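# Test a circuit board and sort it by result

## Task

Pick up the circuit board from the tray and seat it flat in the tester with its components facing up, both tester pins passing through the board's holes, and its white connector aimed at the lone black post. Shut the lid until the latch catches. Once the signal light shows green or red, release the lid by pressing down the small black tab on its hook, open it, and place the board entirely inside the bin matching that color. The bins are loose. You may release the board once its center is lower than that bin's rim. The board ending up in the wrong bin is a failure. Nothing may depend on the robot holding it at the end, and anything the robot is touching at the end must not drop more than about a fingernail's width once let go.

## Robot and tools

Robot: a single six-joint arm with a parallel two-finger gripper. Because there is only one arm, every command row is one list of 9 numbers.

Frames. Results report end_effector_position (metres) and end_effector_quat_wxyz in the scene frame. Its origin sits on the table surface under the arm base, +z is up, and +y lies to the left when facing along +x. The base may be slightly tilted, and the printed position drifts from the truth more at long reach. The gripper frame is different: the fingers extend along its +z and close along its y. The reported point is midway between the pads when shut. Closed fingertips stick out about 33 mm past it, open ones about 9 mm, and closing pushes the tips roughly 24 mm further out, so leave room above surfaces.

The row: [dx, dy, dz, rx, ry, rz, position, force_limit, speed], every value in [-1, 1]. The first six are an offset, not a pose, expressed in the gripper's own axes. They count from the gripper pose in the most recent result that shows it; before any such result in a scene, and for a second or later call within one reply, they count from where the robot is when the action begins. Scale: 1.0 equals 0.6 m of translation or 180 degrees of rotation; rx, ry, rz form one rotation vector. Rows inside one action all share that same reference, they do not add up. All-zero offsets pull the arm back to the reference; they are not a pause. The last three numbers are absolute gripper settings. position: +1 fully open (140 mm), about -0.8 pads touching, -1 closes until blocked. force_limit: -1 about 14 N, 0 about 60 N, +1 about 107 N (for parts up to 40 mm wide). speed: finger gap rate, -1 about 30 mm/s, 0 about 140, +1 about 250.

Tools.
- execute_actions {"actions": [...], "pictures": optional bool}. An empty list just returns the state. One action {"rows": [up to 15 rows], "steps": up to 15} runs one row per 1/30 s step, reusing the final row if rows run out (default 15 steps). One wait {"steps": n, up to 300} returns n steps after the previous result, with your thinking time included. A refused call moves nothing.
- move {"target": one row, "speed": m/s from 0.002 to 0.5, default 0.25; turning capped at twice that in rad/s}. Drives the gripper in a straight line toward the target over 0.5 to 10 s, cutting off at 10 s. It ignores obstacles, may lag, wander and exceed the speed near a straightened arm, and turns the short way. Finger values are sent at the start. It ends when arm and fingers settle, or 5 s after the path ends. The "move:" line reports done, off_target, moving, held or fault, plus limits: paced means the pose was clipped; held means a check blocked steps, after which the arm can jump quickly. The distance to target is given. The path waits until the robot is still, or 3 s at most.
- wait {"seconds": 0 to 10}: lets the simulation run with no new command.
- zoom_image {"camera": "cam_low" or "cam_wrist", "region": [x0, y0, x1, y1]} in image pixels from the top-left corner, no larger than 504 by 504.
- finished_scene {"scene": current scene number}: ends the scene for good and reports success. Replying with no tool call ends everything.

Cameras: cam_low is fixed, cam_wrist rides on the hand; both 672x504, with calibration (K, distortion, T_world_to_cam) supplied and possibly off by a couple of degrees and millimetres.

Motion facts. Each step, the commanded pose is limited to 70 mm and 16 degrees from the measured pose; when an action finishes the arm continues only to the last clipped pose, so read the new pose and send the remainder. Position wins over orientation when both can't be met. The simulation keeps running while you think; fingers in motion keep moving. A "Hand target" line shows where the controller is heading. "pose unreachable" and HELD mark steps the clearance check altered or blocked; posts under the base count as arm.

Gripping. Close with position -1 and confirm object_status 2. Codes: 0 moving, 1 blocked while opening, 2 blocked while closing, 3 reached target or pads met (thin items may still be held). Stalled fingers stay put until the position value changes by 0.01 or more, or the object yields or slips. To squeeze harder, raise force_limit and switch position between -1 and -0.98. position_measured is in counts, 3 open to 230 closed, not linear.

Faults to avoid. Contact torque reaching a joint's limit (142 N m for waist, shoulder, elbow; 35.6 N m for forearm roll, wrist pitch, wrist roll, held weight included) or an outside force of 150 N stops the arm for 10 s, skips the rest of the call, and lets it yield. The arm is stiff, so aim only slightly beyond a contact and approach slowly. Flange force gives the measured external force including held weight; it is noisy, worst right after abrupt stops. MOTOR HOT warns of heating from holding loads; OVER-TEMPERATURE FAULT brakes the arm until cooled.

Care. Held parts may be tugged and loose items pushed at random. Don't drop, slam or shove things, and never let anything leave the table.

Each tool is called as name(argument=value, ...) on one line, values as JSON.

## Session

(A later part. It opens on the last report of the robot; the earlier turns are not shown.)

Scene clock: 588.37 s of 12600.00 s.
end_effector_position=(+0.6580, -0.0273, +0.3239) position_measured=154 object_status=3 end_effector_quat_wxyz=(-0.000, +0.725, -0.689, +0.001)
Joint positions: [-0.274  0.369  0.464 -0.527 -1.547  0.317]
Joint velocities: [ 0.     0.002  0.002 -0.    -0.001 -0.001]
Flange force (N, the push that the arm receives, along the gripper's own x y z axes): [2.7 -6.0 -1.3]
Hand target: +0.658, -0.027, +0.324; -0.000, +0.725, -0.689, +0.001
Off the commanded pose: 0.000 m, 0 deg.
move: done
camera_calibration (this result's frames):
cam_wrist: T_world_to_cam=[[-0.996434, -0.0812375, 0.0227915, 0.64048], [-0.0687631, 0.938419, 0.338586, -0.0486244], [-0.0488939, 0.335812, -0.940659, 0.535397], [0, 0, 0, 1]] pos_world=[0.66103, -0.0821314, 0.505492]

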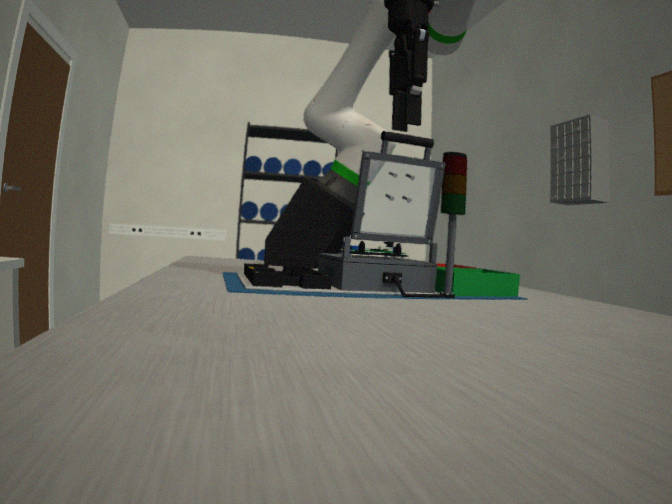

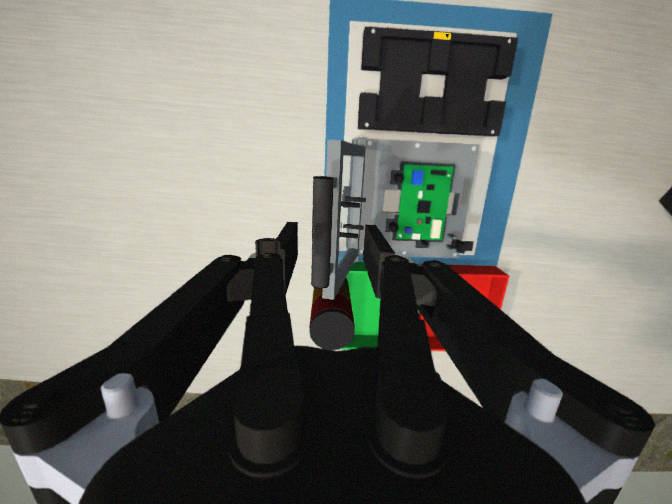

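zoom_image(camera="cam_wrist", region=[270, 160, 400, 300])

Region (270, 160, 400, 300) of cam_wrist's 672x504 image, scaled by 3.600, with more detail than that image has; it fills the left 468 columns of this view, and the rest is white.

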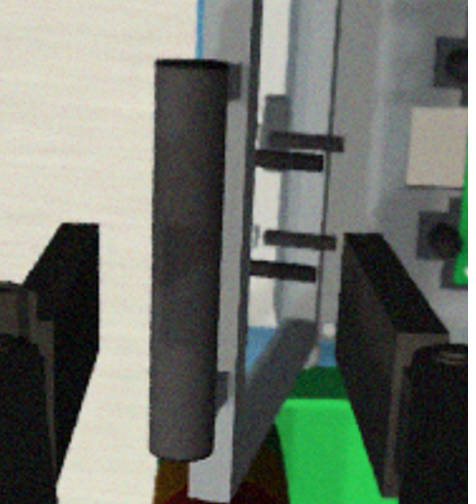

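move(target=[0,0,0.0498,0,0,0,-0.20,0.3,0.3], speed=0.15)

move(target=[0,0.1303,-0.0120,0,0,0,-0.54,0.3,-0.5], speed=0.1)

move(target=[0,0.1083,0.0288,0,0,0,-0.54,0.3,-0.5], speed=0.1)

zoom_image(camera="cam_wrist", region=[270, 160, 400, 320])

Scene clock: 623.57 s of 12600.00 s.
end_effector_position=(+0.6580, -0.0272, +0.2941) position_measured=154 object_status=3 end_effector_quat_wxyz=(-0.000, +0.725, -0.689, +0.001)
Joint positions: [-0.248  0.376  0.413 -0.526 -1.484  0.323]
Joint velocities: [0.001 0.    0.002 0.    0.001 0.   ]
Flange force (N, the push that the arm receives, along the gripper's own x y z axes): [3.3 -3.3 -0.6]
Hand target: +0.658, -0.027, +0.294; -0.000, +0.725, -0.689, +0.001
Off the commanded pose: 0.000 m, 0 deg.
After step 90, 31.43 s passed at rest.
move: done
camera_calibration (this result's frames):
cam_wrist: T_world_to_cam=[[-0.996419, -0.0814296, 0.0227811, 0.641197], [-0.0689479, 0.938408, 0.33858, -0.0384571], [-0.0489484, 0.335797, -0.940662, 0.507355], [0, 0, 0, 1]] pos_world=[0.661084, -0.0820672, 0.475663]

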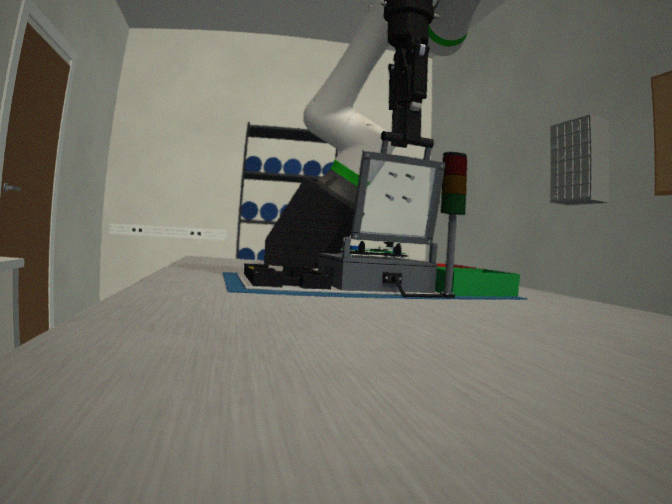

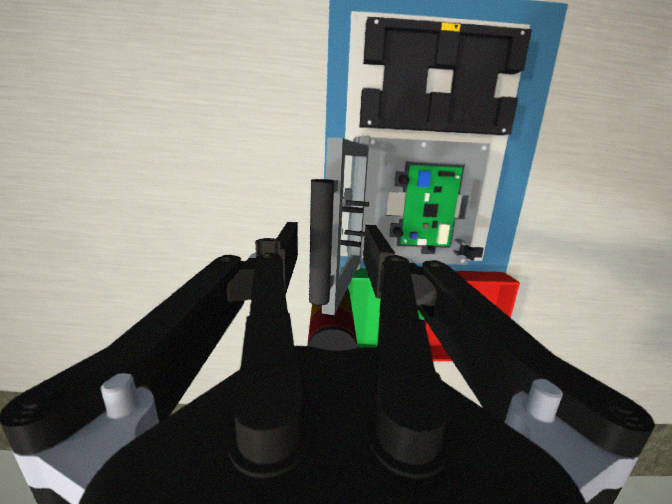

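Scene clock: 624.70 s of 12600.00 s.
end_effector_position=(+0.5799, -0.0312, +0.3012) position_measured=197 object_status=3 end_effector_quat_wxyz=(-0.000, +0.725, -0.689, +0.001)
Joint positions: [-0.292  0.214  0.175 -0.534 -1.441  0.4  ]
Joint velocities: [-0.    -0.001 -0.003 -0.     0.     0.001]
Flange force (N, the push that the arm receives, along the gripper's own x y z axes): [2.0 -5.5 0.8]
Hand target: +0.580, -0.031, +0.301; -0.000, +0.725, -0.689, +0.001
Off the commanded pose: 0.000 m, 0 deg.
move: done
camera_calibration (this result's frames):
cam_wrist: T_world_to_cam=[[-0.996401, -0.0815629, 0.0230742, 0.562779], [-0.0689763, 0.938415, 0.338554, -0.0425027], [-0.0492667, 0.335744, -0.940664, 0.511746], [0, 0, 0, 1]] pos_world=[0.583034, -0.0860286, 0.482785]

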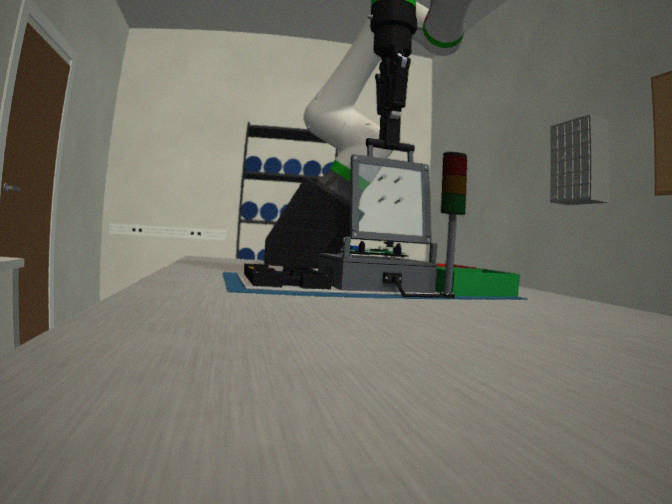

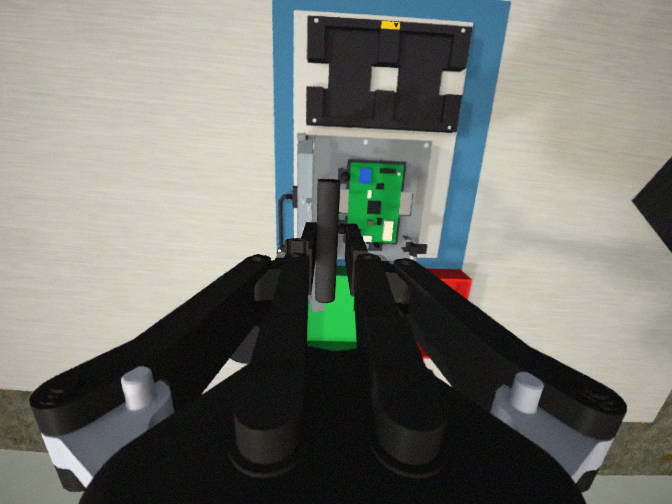

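Scene clock: 625.73 s of 12600.00 s.
end_effector_position=(+0.5150, -0.0344, +0.2839) position_measured=197 object_status=3 end_effector_quat_wxyz=(+0.000, +0.725, -0.689, +0.001)
Joint positions: [-0.313  0.099 -0.031 -0.543 -1.374  0.466]
Joint velocities: [-0.001 -0.001 -0.002  0.     0.001  0.001]
Flange force (N, the push that the arm receives, along the gripper's own x y z axes): [2.1 -4.2 -1.3]
Hand target: +0.515, -0.034, +0.284; +0.000, +0.725, -0.689, +0.001
Off the commanded pose: 0.000 m, 0 deg.
move: done
camera_calibration (this result's frames):
cam_wrist: T_world_to_cam=[[-0.996379, -0.0817686, 0.0232989, 0.498177], [-0.0690943, 0.938406, 0.338557, -0.0380114], [-0.0495471, 0.335721, -0.940657, 0.493486], [0, 0, 0, 1]] pos_world=[0.518197, -0.0892685, 0.465463]

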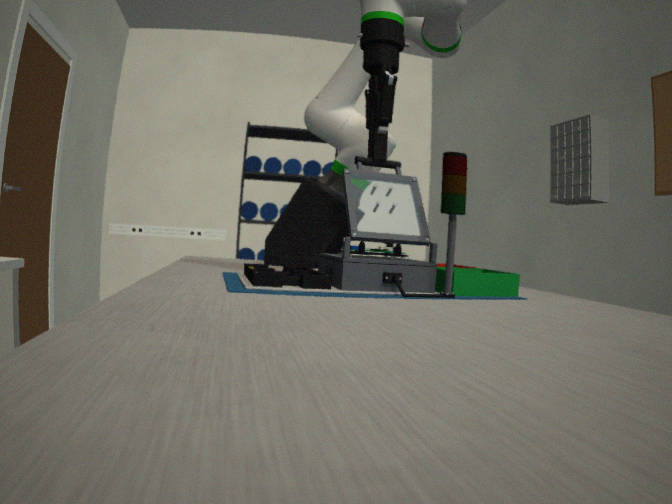

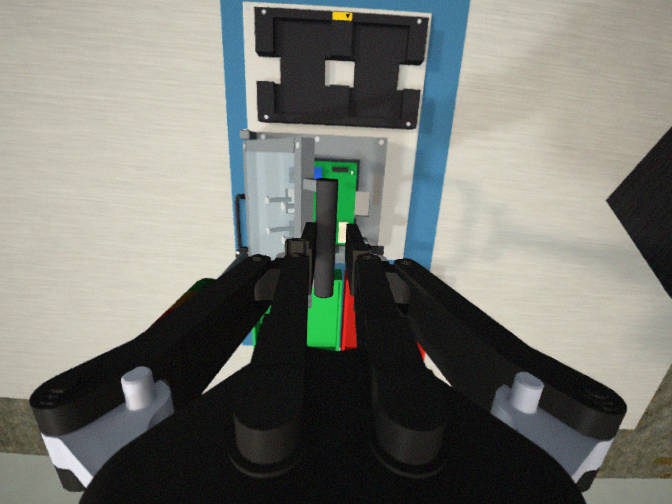

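Region (270, 160, 400, 320) of cam_wrist's 672x504 image, scaled by 3.150, with more detail than that image has; it fills the left 410 columns of this view, and the rest is white.

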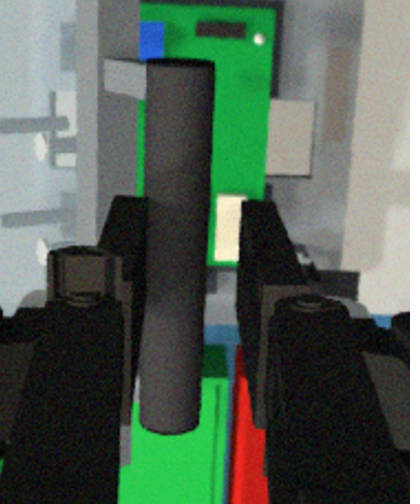

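move(target=[0,0.0860,0.0672,0,0,0,-0.54,0.3,-0.5], speed=0.1)

move(target=[0,0.0523,0.0842,0,0,0,-0.54,0.3,-0.5], speed=0.1)

move(target=[0,0.0200,0.0835,0,0,0,-0.54,0.3,-0.5], speed=0.08)

move(target=[0,0,0.0115,0,0,0,-0.54,0.3,-0.5], speed=0.015)

zoom_image(camera="cam_wrist", region=[250, 160, 400, 340])

Scene clock: 640.03 s of 12600.00 s.
end_effector_position=(+0.4635, -0.0369, +0.2435) position_measured=197 object_status=3 end_effector_quat_wxyz=(+0.000, +0.725, -0.689, +0.001)
Joint positions: [-0.303  0.032 -0.216 -0.558 -1.268  0.521]
Joint velocities: [ 0.    -0.001 -0.003  0.     0.001  0.001]
Flange force (N, the push that the arm receives, along the gripper's own x y z axes): [2.7 -5.1 -2.8]
Hand target: +0.463, -0.037, +0.244; +0.000, +0.725, -0.689, +0.001
Off the commanded pose: 0.000 m, 0 deg.
After step 90, 10.30 s passed at rest.
move: done
camera_calibration (this result's frames):
cam_wrist: T_world_to_cam=[[-0.996349, -0.0820888, 0.0234358, 0.447558], [-0.069347, 0.938367, 0.338611, -0.025461], [-0.0497876, 0.33575, -0.940634, 0.453942], [0, 0, 0, 1]] pos_world=[0.466759, -0.0917796, 0.425126]

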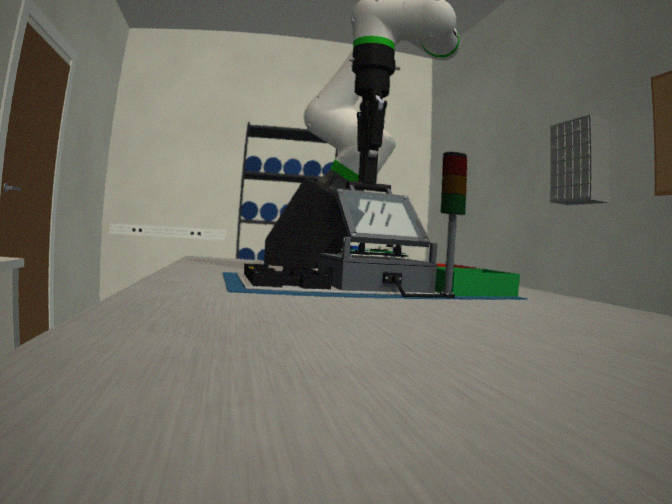

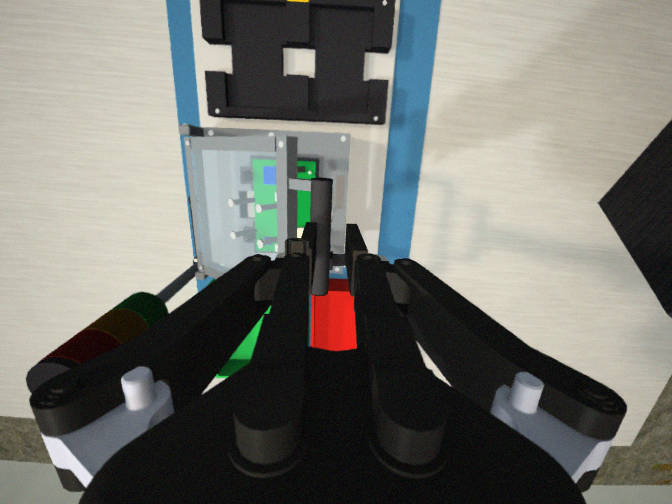

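Scene clock: 641.00 s of 12600.00 s.
end_effector_position=(+0.4323, -0.0384, +0.1930) position_measured=197 object_status=3 end_effector_quat_wxyz=(+0.000, +0.725, -0.689, +0.001)
Joint positions: [-0.264  0.027 -0.347 -0.585 -1.142  0.562]
Joint velocities: [ 0.     0.001 -0.     0.     0.002  0.   ]
Flange force (N, the push that the arm receives, along the gripper's own x y z axes): [3.5 -1.9 -2.8]
Hand target: +0.432, -0.038, +0.193; +0.000, +0.725, -0.689, +0.001
Off the commanded pose: 0.000 m, 0 deg.
move: done
camera_calibration (this result's frames):
cam_wrist: T_world_to_cam=[[-0.996317, -0.0824859, 0.0234184, 0.417466], [-0.0697219, 0.938306, 0.338703, -0.00904022], [-0.0499119, 0.335823, -0.940602, 0.40542], [0, 0, 0, 1]] pos_world=[0.435534, -0.0932317, 0.374624]

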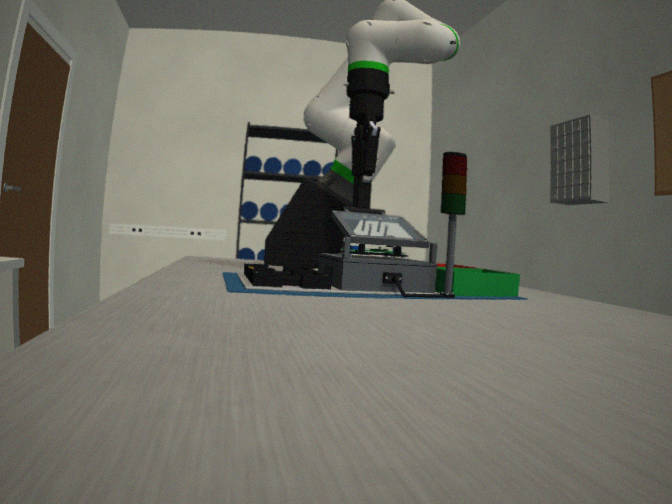

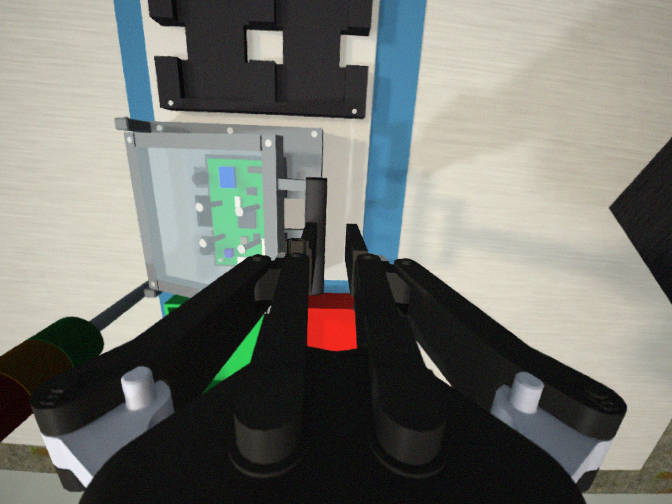

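Scene clock: 642.00 s of 12600.00 s.
end_effector_position=(+0.4204, -0.0388, +0.1429) position_measured=197 object_status=3 end_effector_quat_wxyz=(-0.000, +0.725, -0.689, +0.001)
Joint positions: [-0.212  0.074 -0.416 -0.621 -1.02   0.592]
Joint velocities: [ 0.001  0.001 -0.002 -0.002  0.001  0.   ]
Flange force (N, the push that the arm receives, along the gripper's own x y z axes): [0.4 -1.4 -3.4]
Hand target: +0.420, -0.039, +0.143; -0.000, +0.725, -0.689, +0.001
Off the commanded pose: 0.000 m, 0 deg.
move: done
camera_calibration (this result's frames):
cam_wrist: T_world_to_cam=[[-0.99629, -0.0828155, 0.023415, 0.406709], [-0.0700251, 0.938227, 0.338862, 0.00762328], [-0.0500316, 0.335965, -0.940545, 0.357903], [0, 0, 0, 1]] pos_world=[0.42364, -0.0937134, 0.324518]

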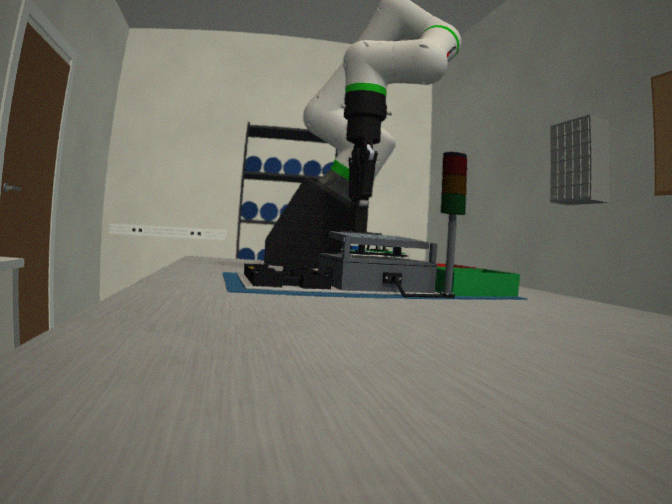

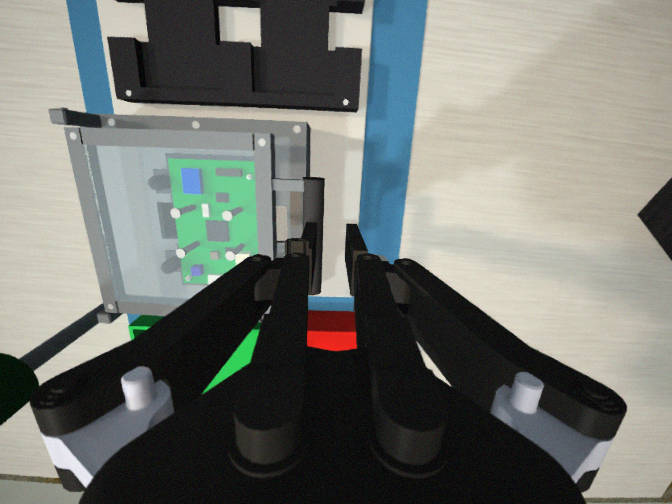

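Scene clock: 642.70 s of 12600.00 s.
end_effector_position=(+0.4204, -0.0388, +0.1361) position_measured=197 object_status=3 end_effector_quat_wxyz=(-0.000, +0.725, -0.689, +0.001)
Joint positions: [-0.204  0.085 -0.42  -0.626 -1.005  0.596]
Joint velocities: [-0.     0.001  0.001 -0.     0.002  0.   ]
Flange force (N, the push that the arm receives, along the gripper's own x y z axes): [0.5 8.7 -20.0]
Hand target: +0.420, -0.039, +0.136; -0.000, +0.725, -0.689, +0.001
Off the commanded pose: 0.000 m, 0 deg.
move: done
camera_calibration (this result's frames):
cam_wrist: T_world_to_cam=[[-0.996285, -0.0828515, 0.0234822, 0.406833], [-0.0700345, 0.938213, 0.338897, 0.00993021], [-0.0501095, 0.335994, -0.94053, 0.351468], [0, 0, 0, 1]] pos_world=[0.423629, -0.093701, 0.317648]

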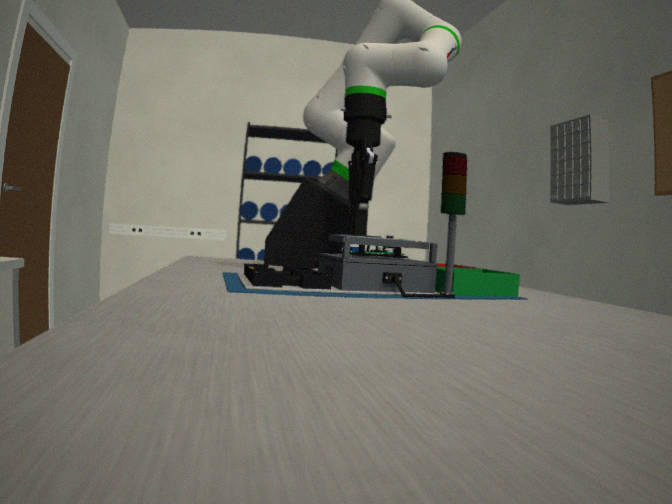

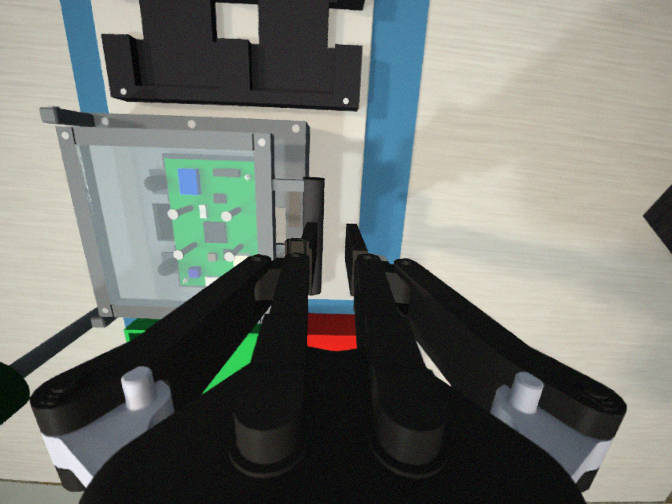

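Region (250, 160, 400, 340) of cam_wrist's 672x504 image, scaled by 2.800, with more detail than that image has.

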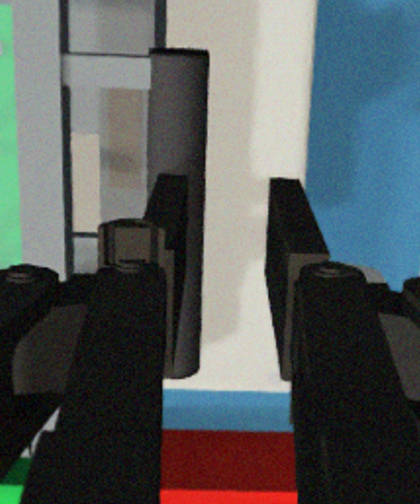

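execute_actions(actions=[])

Scene clock: 673.83 s of 12600.00 s.
end_effector_position=(+0.4204, -0.0388, +0.1360) position_measured=197 object_status=3 end_effector_quat_wxyz=(-0.000, +0.725, -0.689, +0.001)
Joint positions: [-0.204  0.085 -0.42  -0.626 -1.004  0.596]
Joint velocities: [ 0.001  0.001 -0.    -0.001  0.     0.   ]
Flange force (N, the push that the arm receives, along the gripper's own x y z axes): [0.4 9.6 -18.7]
Hand target: +0.420, -0.039, +0.136; -0.000, +0.725, -0.689, +0.001
Off the commanded pose: 0.000 m, 0 deg.
Steps of this call (steps 1 to 90: nothing new was sent; then 28.13 s passed at rest). Readings (end_effector_position | what the end effector reports):
1: (+0.4204, -0.0388, +0.1361) | position_measured=197 object_status=3
2: (+0.4204, -0.0388, +0.1361) | position_measured=197 object_status=3
4: (+0.4204, -0.0388, +0.1360) | position_measured=197 object_status=3
8: (+0.4204, -0.0388, +0.1360) | position_measured=197 object_status=3
90: the state above
camera_calibration (this result's frames):
cam_wrist: T_world_to_cam=[[-0.996287, -0.0828493, 0.0234223, 0.40687], [-0.0700531, 0.938215, 0.338887, 0.00995251], [-0.0500517, 0.335988, -0.940535, 0.351407], [0, 0, 0, 1]] pos_world=[0.423645, -0.0936974, 0.317608]

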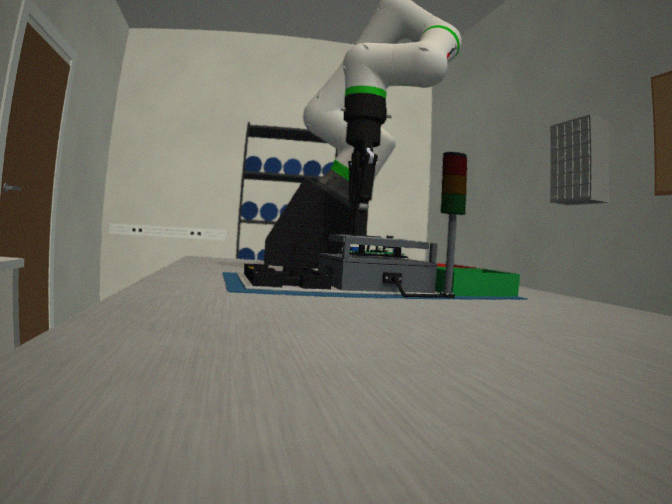

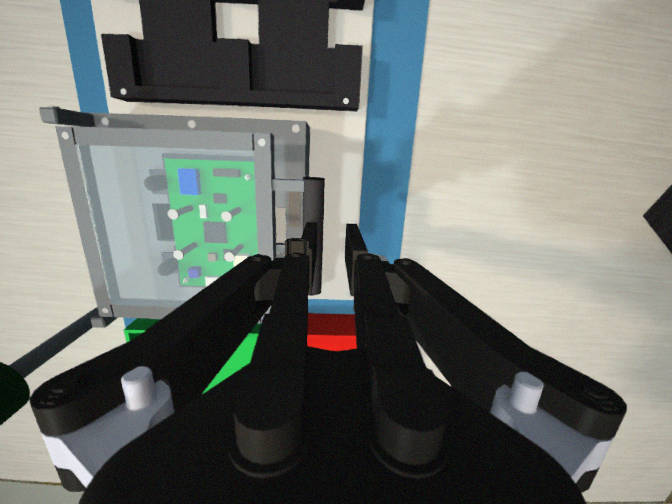

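move(target=[0, 0.0005, 0.0060, 0, 0, 0, -0.54, 0.3, -0.5], speed=0.008)

Scene clock: 678.40 s of 12600.00 s.
end_effector_position=(+0.4201, -0.0388, +0.1325) position_measured=197 object_status=3 end_effector_quat_wxyz=(-0.000, +0.725, -0.689, +0.001)
Joint positions: [-0.2    0.09  -0.422 -0.629 -0.996  0.598]
Joint velocities: [ 0.002  0.     0.001 -0.002  0.001  0.   ]
Flange force (N, the push that the arm receives, along the gripper's own x y z axes): [-0.4 8.0 -26.0]
Hand target: +0.420, -0.039, +0.132; -0.000, +0.725, -0.689, +0.001
Off the commanded pose: 0.000 m, 0 deg.
After step 90, 0.87 s passed at rest.
move: done
camera_calibration (this result's frames):
cam_wrist: T_world_to_cam=[[-0.996285, -0.0828886, 0.0233608, 0.406698], [-0.0701112, 0.938214, 0.338879, 0.0111748], [-0.0500066, 0.335982, -0.94054, 0.34802], [0, 0, 0, 1]] pos_world=[0.423374, -0.0937022, 0.314039]

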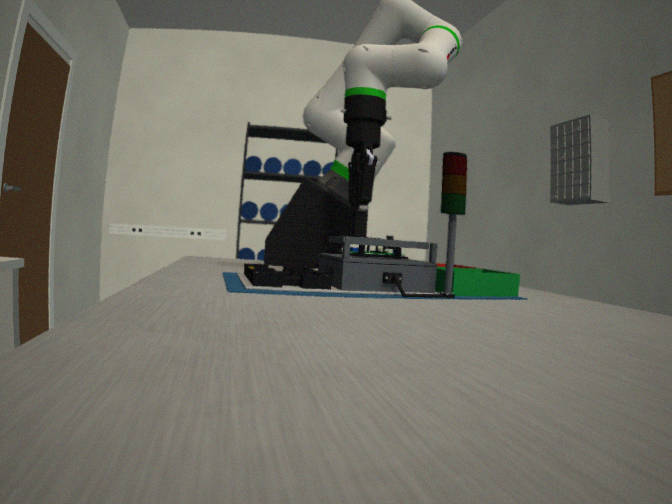

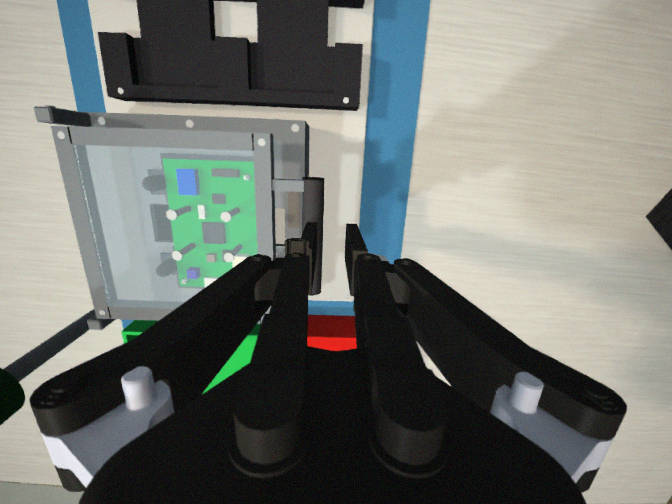

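move(target=[0, 0.0002, 0.0015, 0, 0, 0, -0.54, 0.3, -0.5], speed=0.004)

Scene clock: 683.87 s of 12600.00 s.
end_effector_position=(+0.4200, -0.0388, +0.1316) position_measured=197 object_status=3 end_effector_quat_wxyz=(-0.000, +0.725, -0.689, +0.001)
Joint positions: [-0.199  0.091 -0.423 -0.63  -0.994  0.598]
Joint velocities: [-0.001  0.     0.    -0.001  0.001  0.   ]
Flange force (N, the push that the arm receives, along the gripper's own x y z axes): [-2.8 6.7 -36.0]
Hand target: +0.420, -0.039, +0.132; -0.000, +0.725, -0.689, +0.001
Off the commanded pose: 0.000 m, 0 deg.
After step 90, 1.77 s passed at rest.
move: done
camera_calibration (this result's frames):
cam_wrist: T_world_to_cam=[[-0.996283, -0.0829228, 0.0233223, 0.406625], [-0.0701574, 0.938217, 0.338861, 0.0114906], [-0.0499807, 0.335965, -0.940547, 0.347189], [0, 0, 0, 1]] pos_world=[0.423272, -0.0937057, 0.313171]

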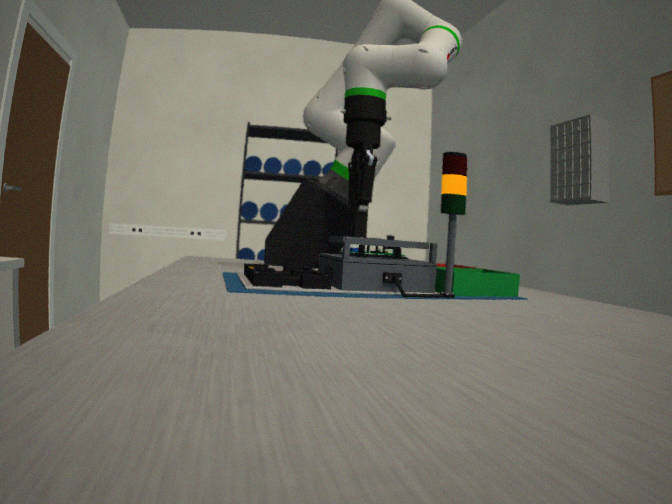

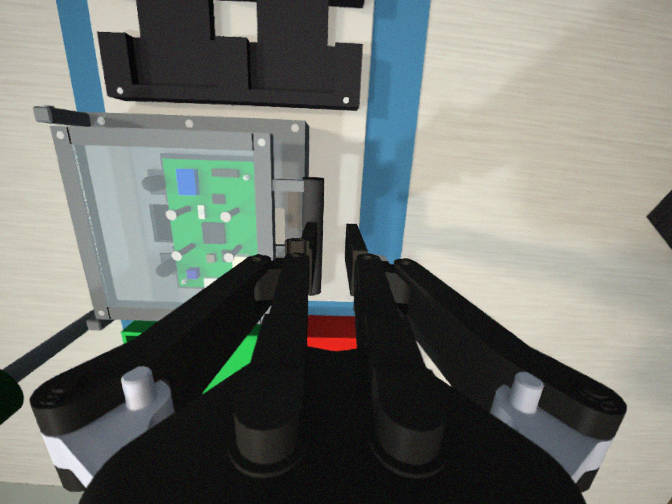

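move(target=[0, 0, -0.0333, 0, 0, 0, -0.54, 0.3, -0.5], speed=0.05)

move(target=[-0.1102, -0.1418, 0.0160, 0.0889, 0, 0, 0.70, 0.3, 0.6], speed=0.15)

Scene clock: 719.17 s of 12600.00 s.
end_effector_position=(+0.4200, -0.0389, +0.1515) position_measured=197 object_status=3 end_effector_quat_wxyz=(-0.000, +0.725, -0.689, +0.001)
Joint positions: [-0.223  0.061 -0.411 -0.614 -1.04   0.589]
Joint velocities: [-0.001 -0.001  0.004 -0.001 -0.001 -0.   ]
Flange force (N, the push that the arm receives, along the gripper's own x y z axes): [5.5 -2.5 0.1]
Hand target: +0.420, -0.039, +0.152; -0.000, +0.725, -0.689, +0.001
Off the commanded pose: 0.000 m, 0 deg.
After step 500, 17.87 s passed at rest.
move: done
camera_calibration (this result's frames):
cam_wrist: T_world_to_cam=[[-0.996293, -0.0827962, 0.0233616, 0.406116], [-0.0700279, 0.938247, 0.338805, 0.00473745], [-0.0499707, 0.335913, -0.940566, 0.365967], [0, 0, 0, 1]] pos_world=[0.42323, -0.0937533, 0.333124]

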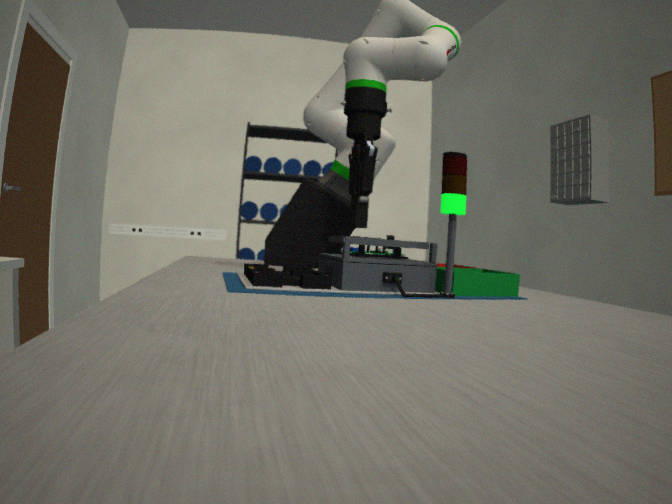

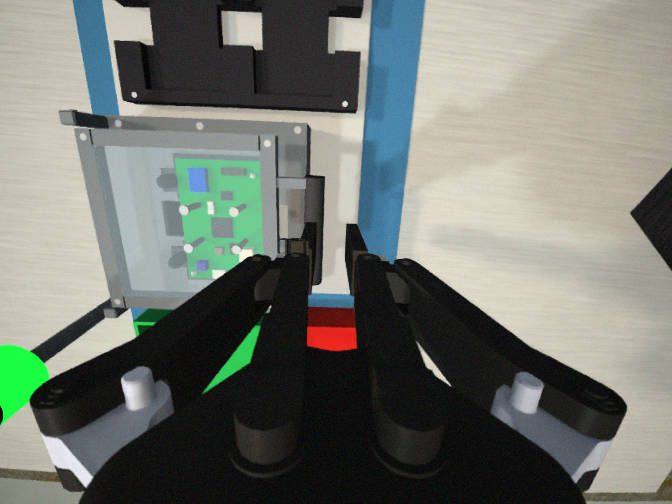

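Scene clock: 720.47 s of 12600.00 s.
end_effector_position=(+0.5018, +0.0316, +0.1422) position_measured=41 object_status=3 end_effector_quat_wxyz=(-0.101, +0.718, -0.682, +0.097)
Joint positions: [-0.067 -0.057 -0.476 -0.757 -0.754  0.524]
Joint velocities: [ 0.002 -0.001 -0.    -0.     0.003 -0.001]
Flange force (N, the push that the arm receives, along the gripper's own x y z axes): [2.1 -2.5 0.6]
Hand target: +0.502, +0.032, +0.142; -0.101, +0.718, -0.682, +0.097
Off the commanded pose: 0.000 m, 0 deg.
move: done
camera_calibration (this result's frames):
cam_wrist: T_world_to_cam=[[-0.963958, -0.0811715, -0.253371, 0.516721], [-0.162656, 0.93342, 0.319796, -0.00316378], [0.210543, 0.349482, -0.912981, 0.20255], [0, 0, 0, 1]] pos_world=[0.454937, -0.0258913, 0.316858]

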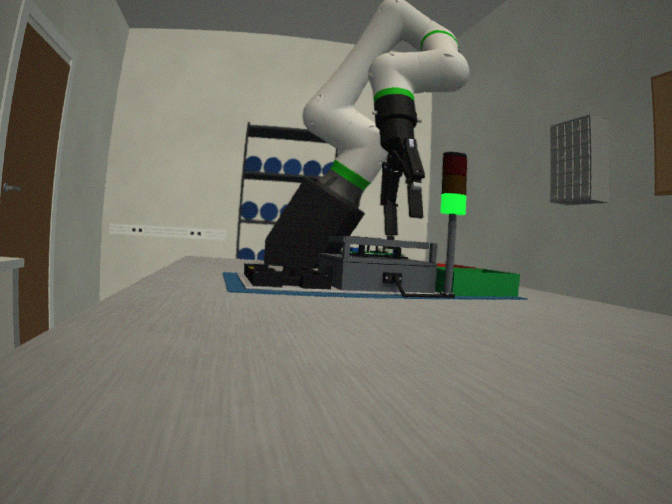

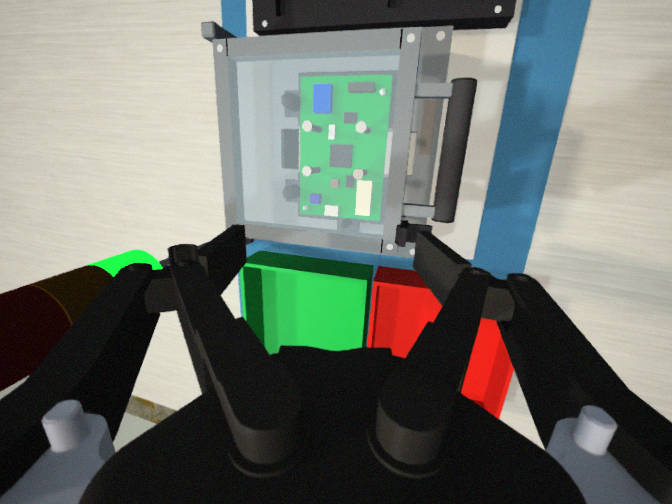

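zoom_image(camera="cam_wrist", region=[370, 190, 470, 270])

Region (370, 190, 470, 270) of cam_wrist's 672x504 image, scaled by 5.040, with more detail than that image has; it fills the top 403 rows of this view, and the rest is white.

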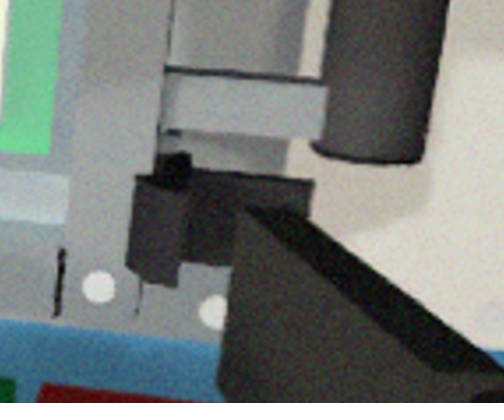

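move(target=[0, 0.0065, 0.0228, 0, 0, 0, 0.70, 0.3, 0.6], speed=0.04)

move(target=[0, 0.0037, 0.0058, 0, 0, 0, 0.70, 0.3, 0.6], speed=0.008)

Scene clock: 741.73 s of 12600.00 s.
end_effector_position=(+0.5018, +0.0316, +0.1280) position_measured=41 object_status=3 end_effector_quat_wxyz=(-0.101, +0.718, -0.682, +0.097)
Joint positions: [-0.052 -0.031 -0.481 -0.776 -0.723  0.542]
Joint velocities: [ 0.001  0.002 -0.001  0.001  0.002  0.001]
Flange force (N, the push that the arm receives, along the gripper's own x y z axes): [2.9 -3.8 2.7]
Hand target: +0.502, +0.032, +0.128; -0.101, +0.718, -0.682, +0.097
Off the commanded pose: 0.000 m, 0 deg.
After step 90, 17.53 s passed at rest.
move: done
camera_calibration (this result's frames):
cam_wrist: T_world_to_cam=[[-0.96395, -0.0812427, -0.253377, 0.513169], [-0.162733, 0.933399, 0.31982, 0.00137166], [0.210519, 0.349524, -0.91297, 0.189581], [0, 0, 0, 1]] pos_world=[0.454982, -0.0258522, 0.302669]

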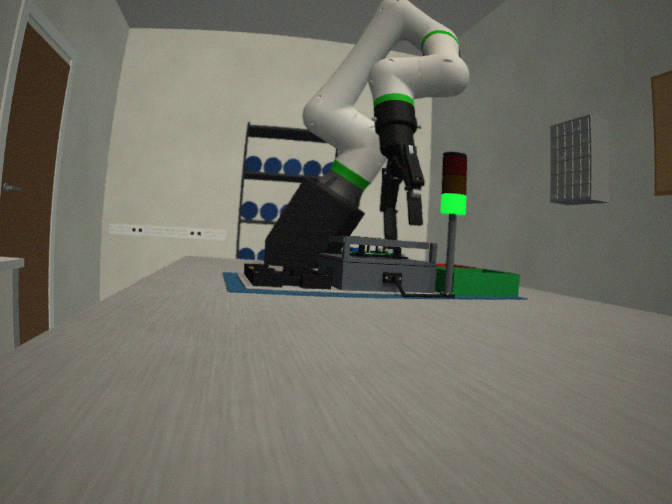

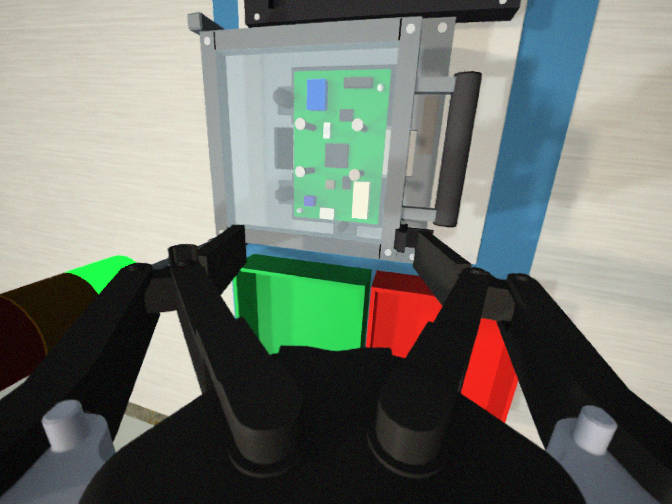

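Scene clock: 742.47 s of 12600.00 s.
end_effector_position=(+0.5006, +0.0316, +0.1241) position_measured=41 object_status=3 end_effector_quat_wxyz=(-0.101, +0.718, -0.682, +0.097)
Joint positions: [-0.049 -0.026 -0.485 -0.783 -0.714  0.549]
Joint velocities: [ 0.     0.001 -0.002  0.002  0.     0.001]
Flange force (N, the push that the arm receives, along the gripper's own x y z axes): [4.9 2.0 -7.6]
Hand target: +0.501, +0.032, +0.124; -0.101, +0.718, -0.682, +0.097
Off the commanded pose: 0.000 m, 0 deg.
move: done
camera_calibration (this result's frames):
cam_wrist: T_world_to_cam=[[-0.963956, -0.0812557, -0.253349, 0.51103], [-0.162738, 0.933394, 0.31983, 0.0024921], [0.210486, 0.349532, -0.912975, 0.186257], [0, 0, 0, 1]] pos_world=[0.453812, -0.0259048, 0.29872]

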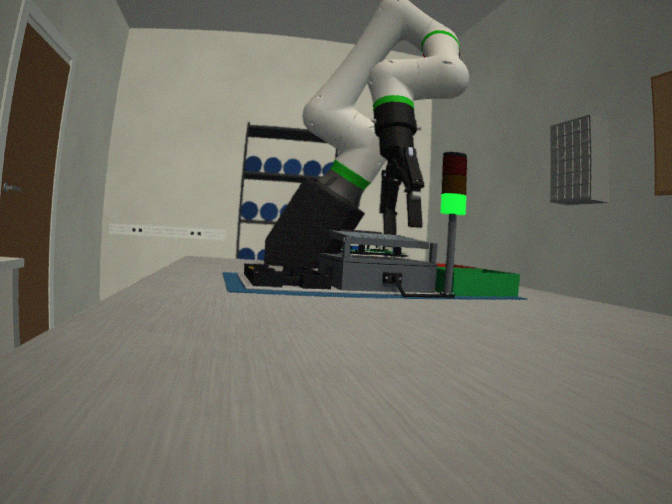

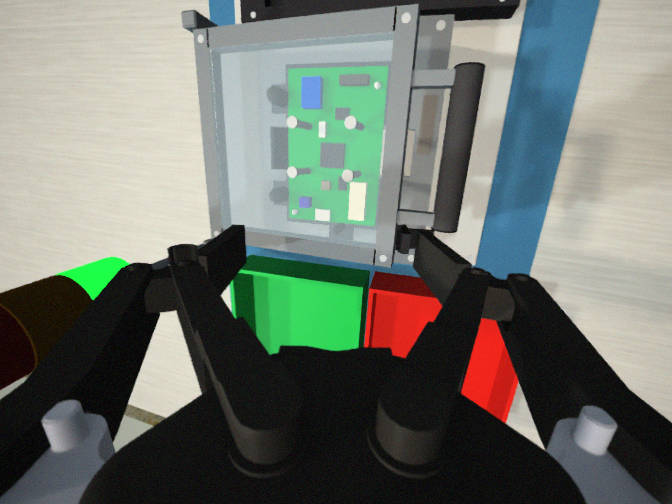

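move(target=[0, 0.0389, -0.0216, 0, 0, 0, 0.70, 0.3, 0.6], speed=0.06)

move(target=[0.1102, -0.0003, 0.0115, 0.05, 0, 0, 0.70, 0.3, 0.6], speed=0.1)

Scene clock: 781.57 s of 12600.00 s.
end_effector_position=(+0.4747, +0.0303, +0.1301) position_measured=41 object_status=3 end_effector_quat_wxyz=(-0.101, +0.718, -0.682, +0.097)
Joint positions: [-0.063 -0.086 -0.546 -0.787 -0.723  0.562]
Joint velocities: [-0.    -0.002  0.    -0.    -0.     0.   ]
Flange force (N, the push that the arm receives, along the gripper's own x y z axes): [1.2 -1.2 3.3]
Hand target: +0.475, +0.030, +0.130; -0.101, +0.718, -0.682, +0.097
Off the commanded pose: 0.000 m, 0 deg.
After step 90, 35.33 s passed at rest.
move: done
camera_calibration (this result's frames):
cam_wrist: T_world_to_cam=[[-0.963972, -0.0812261, -0.2533, 0.487421], [-0.162692, 0.933402, 0.319832, -0.00242684], [0.210452, 0.349519, -0.912988, 0.197664], [0, 0, 0, 1]] pos_world=[0.427867, -0.0272306, 0.304705]

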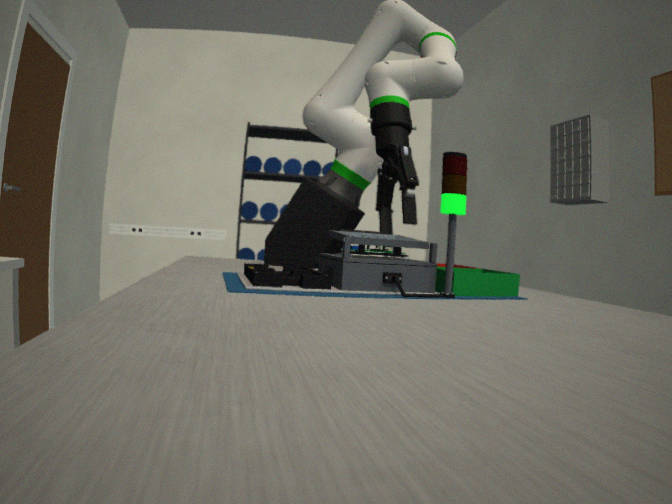

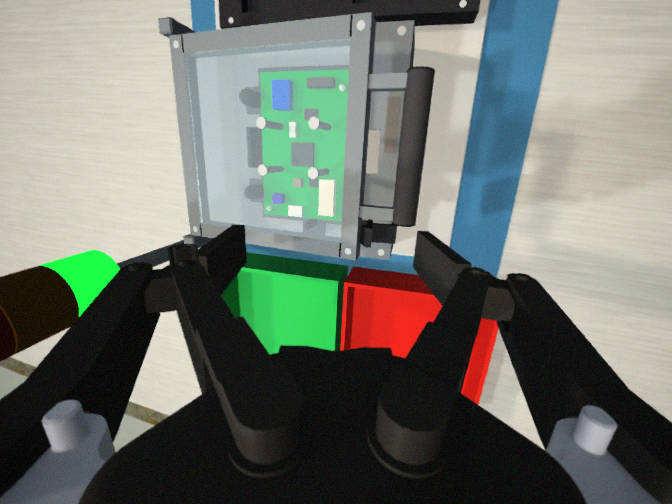

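Scene clock: 782.73 s of 12600.00 s.
end_effector_position=(+0.4795, -0.0357, +0.1231) position_measured=41 object_status=3 end_effector_quat_wxyz=(-0.156, +0.708, -0.673, +0.149)
Joint positions: [-0.344  0.042 -0.56  -1.11  -0.731  1.081]
Joint velocities: [-0.007  0.004  0.001 -0.008 -0.006  0.013]
Flange force (N, the push that the arm receives, along the gripper's own x y z axes): [6.8 -2.6 2.2]
Hand target: +0.479, -0.036, +0.123; -0.157, +0.708, -0.673, +0.149
Off the commanded pose: 0.001 m, 0 deg.
move: done
camera_calibration (this result's frames):
cam_wrist: T_world_to_cam=[[-0.913163, -0.0783377, -0.399996, 0.478735], [-0.210398, 0.931099, 0.297972, 0.0876474], [0.349094, 0.356255, -0.866727, 0.141465], [0, 0, 0, 1]] pos_world=[0.406219, -0.0945032, 0.287987]

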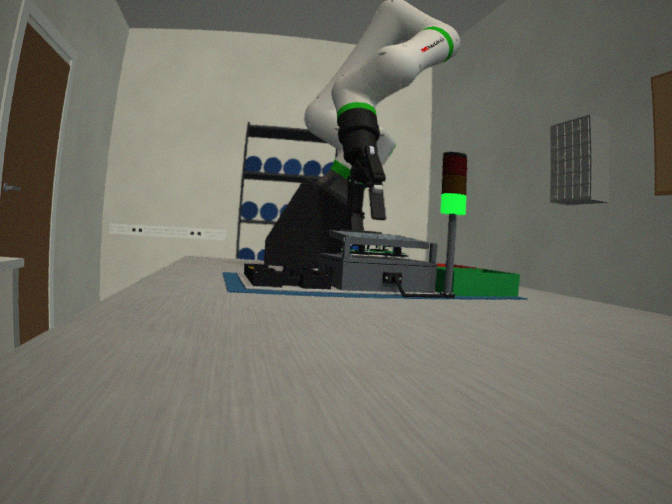

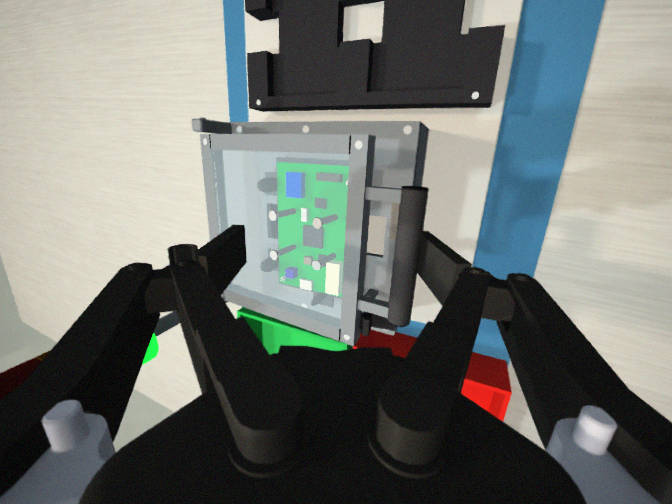

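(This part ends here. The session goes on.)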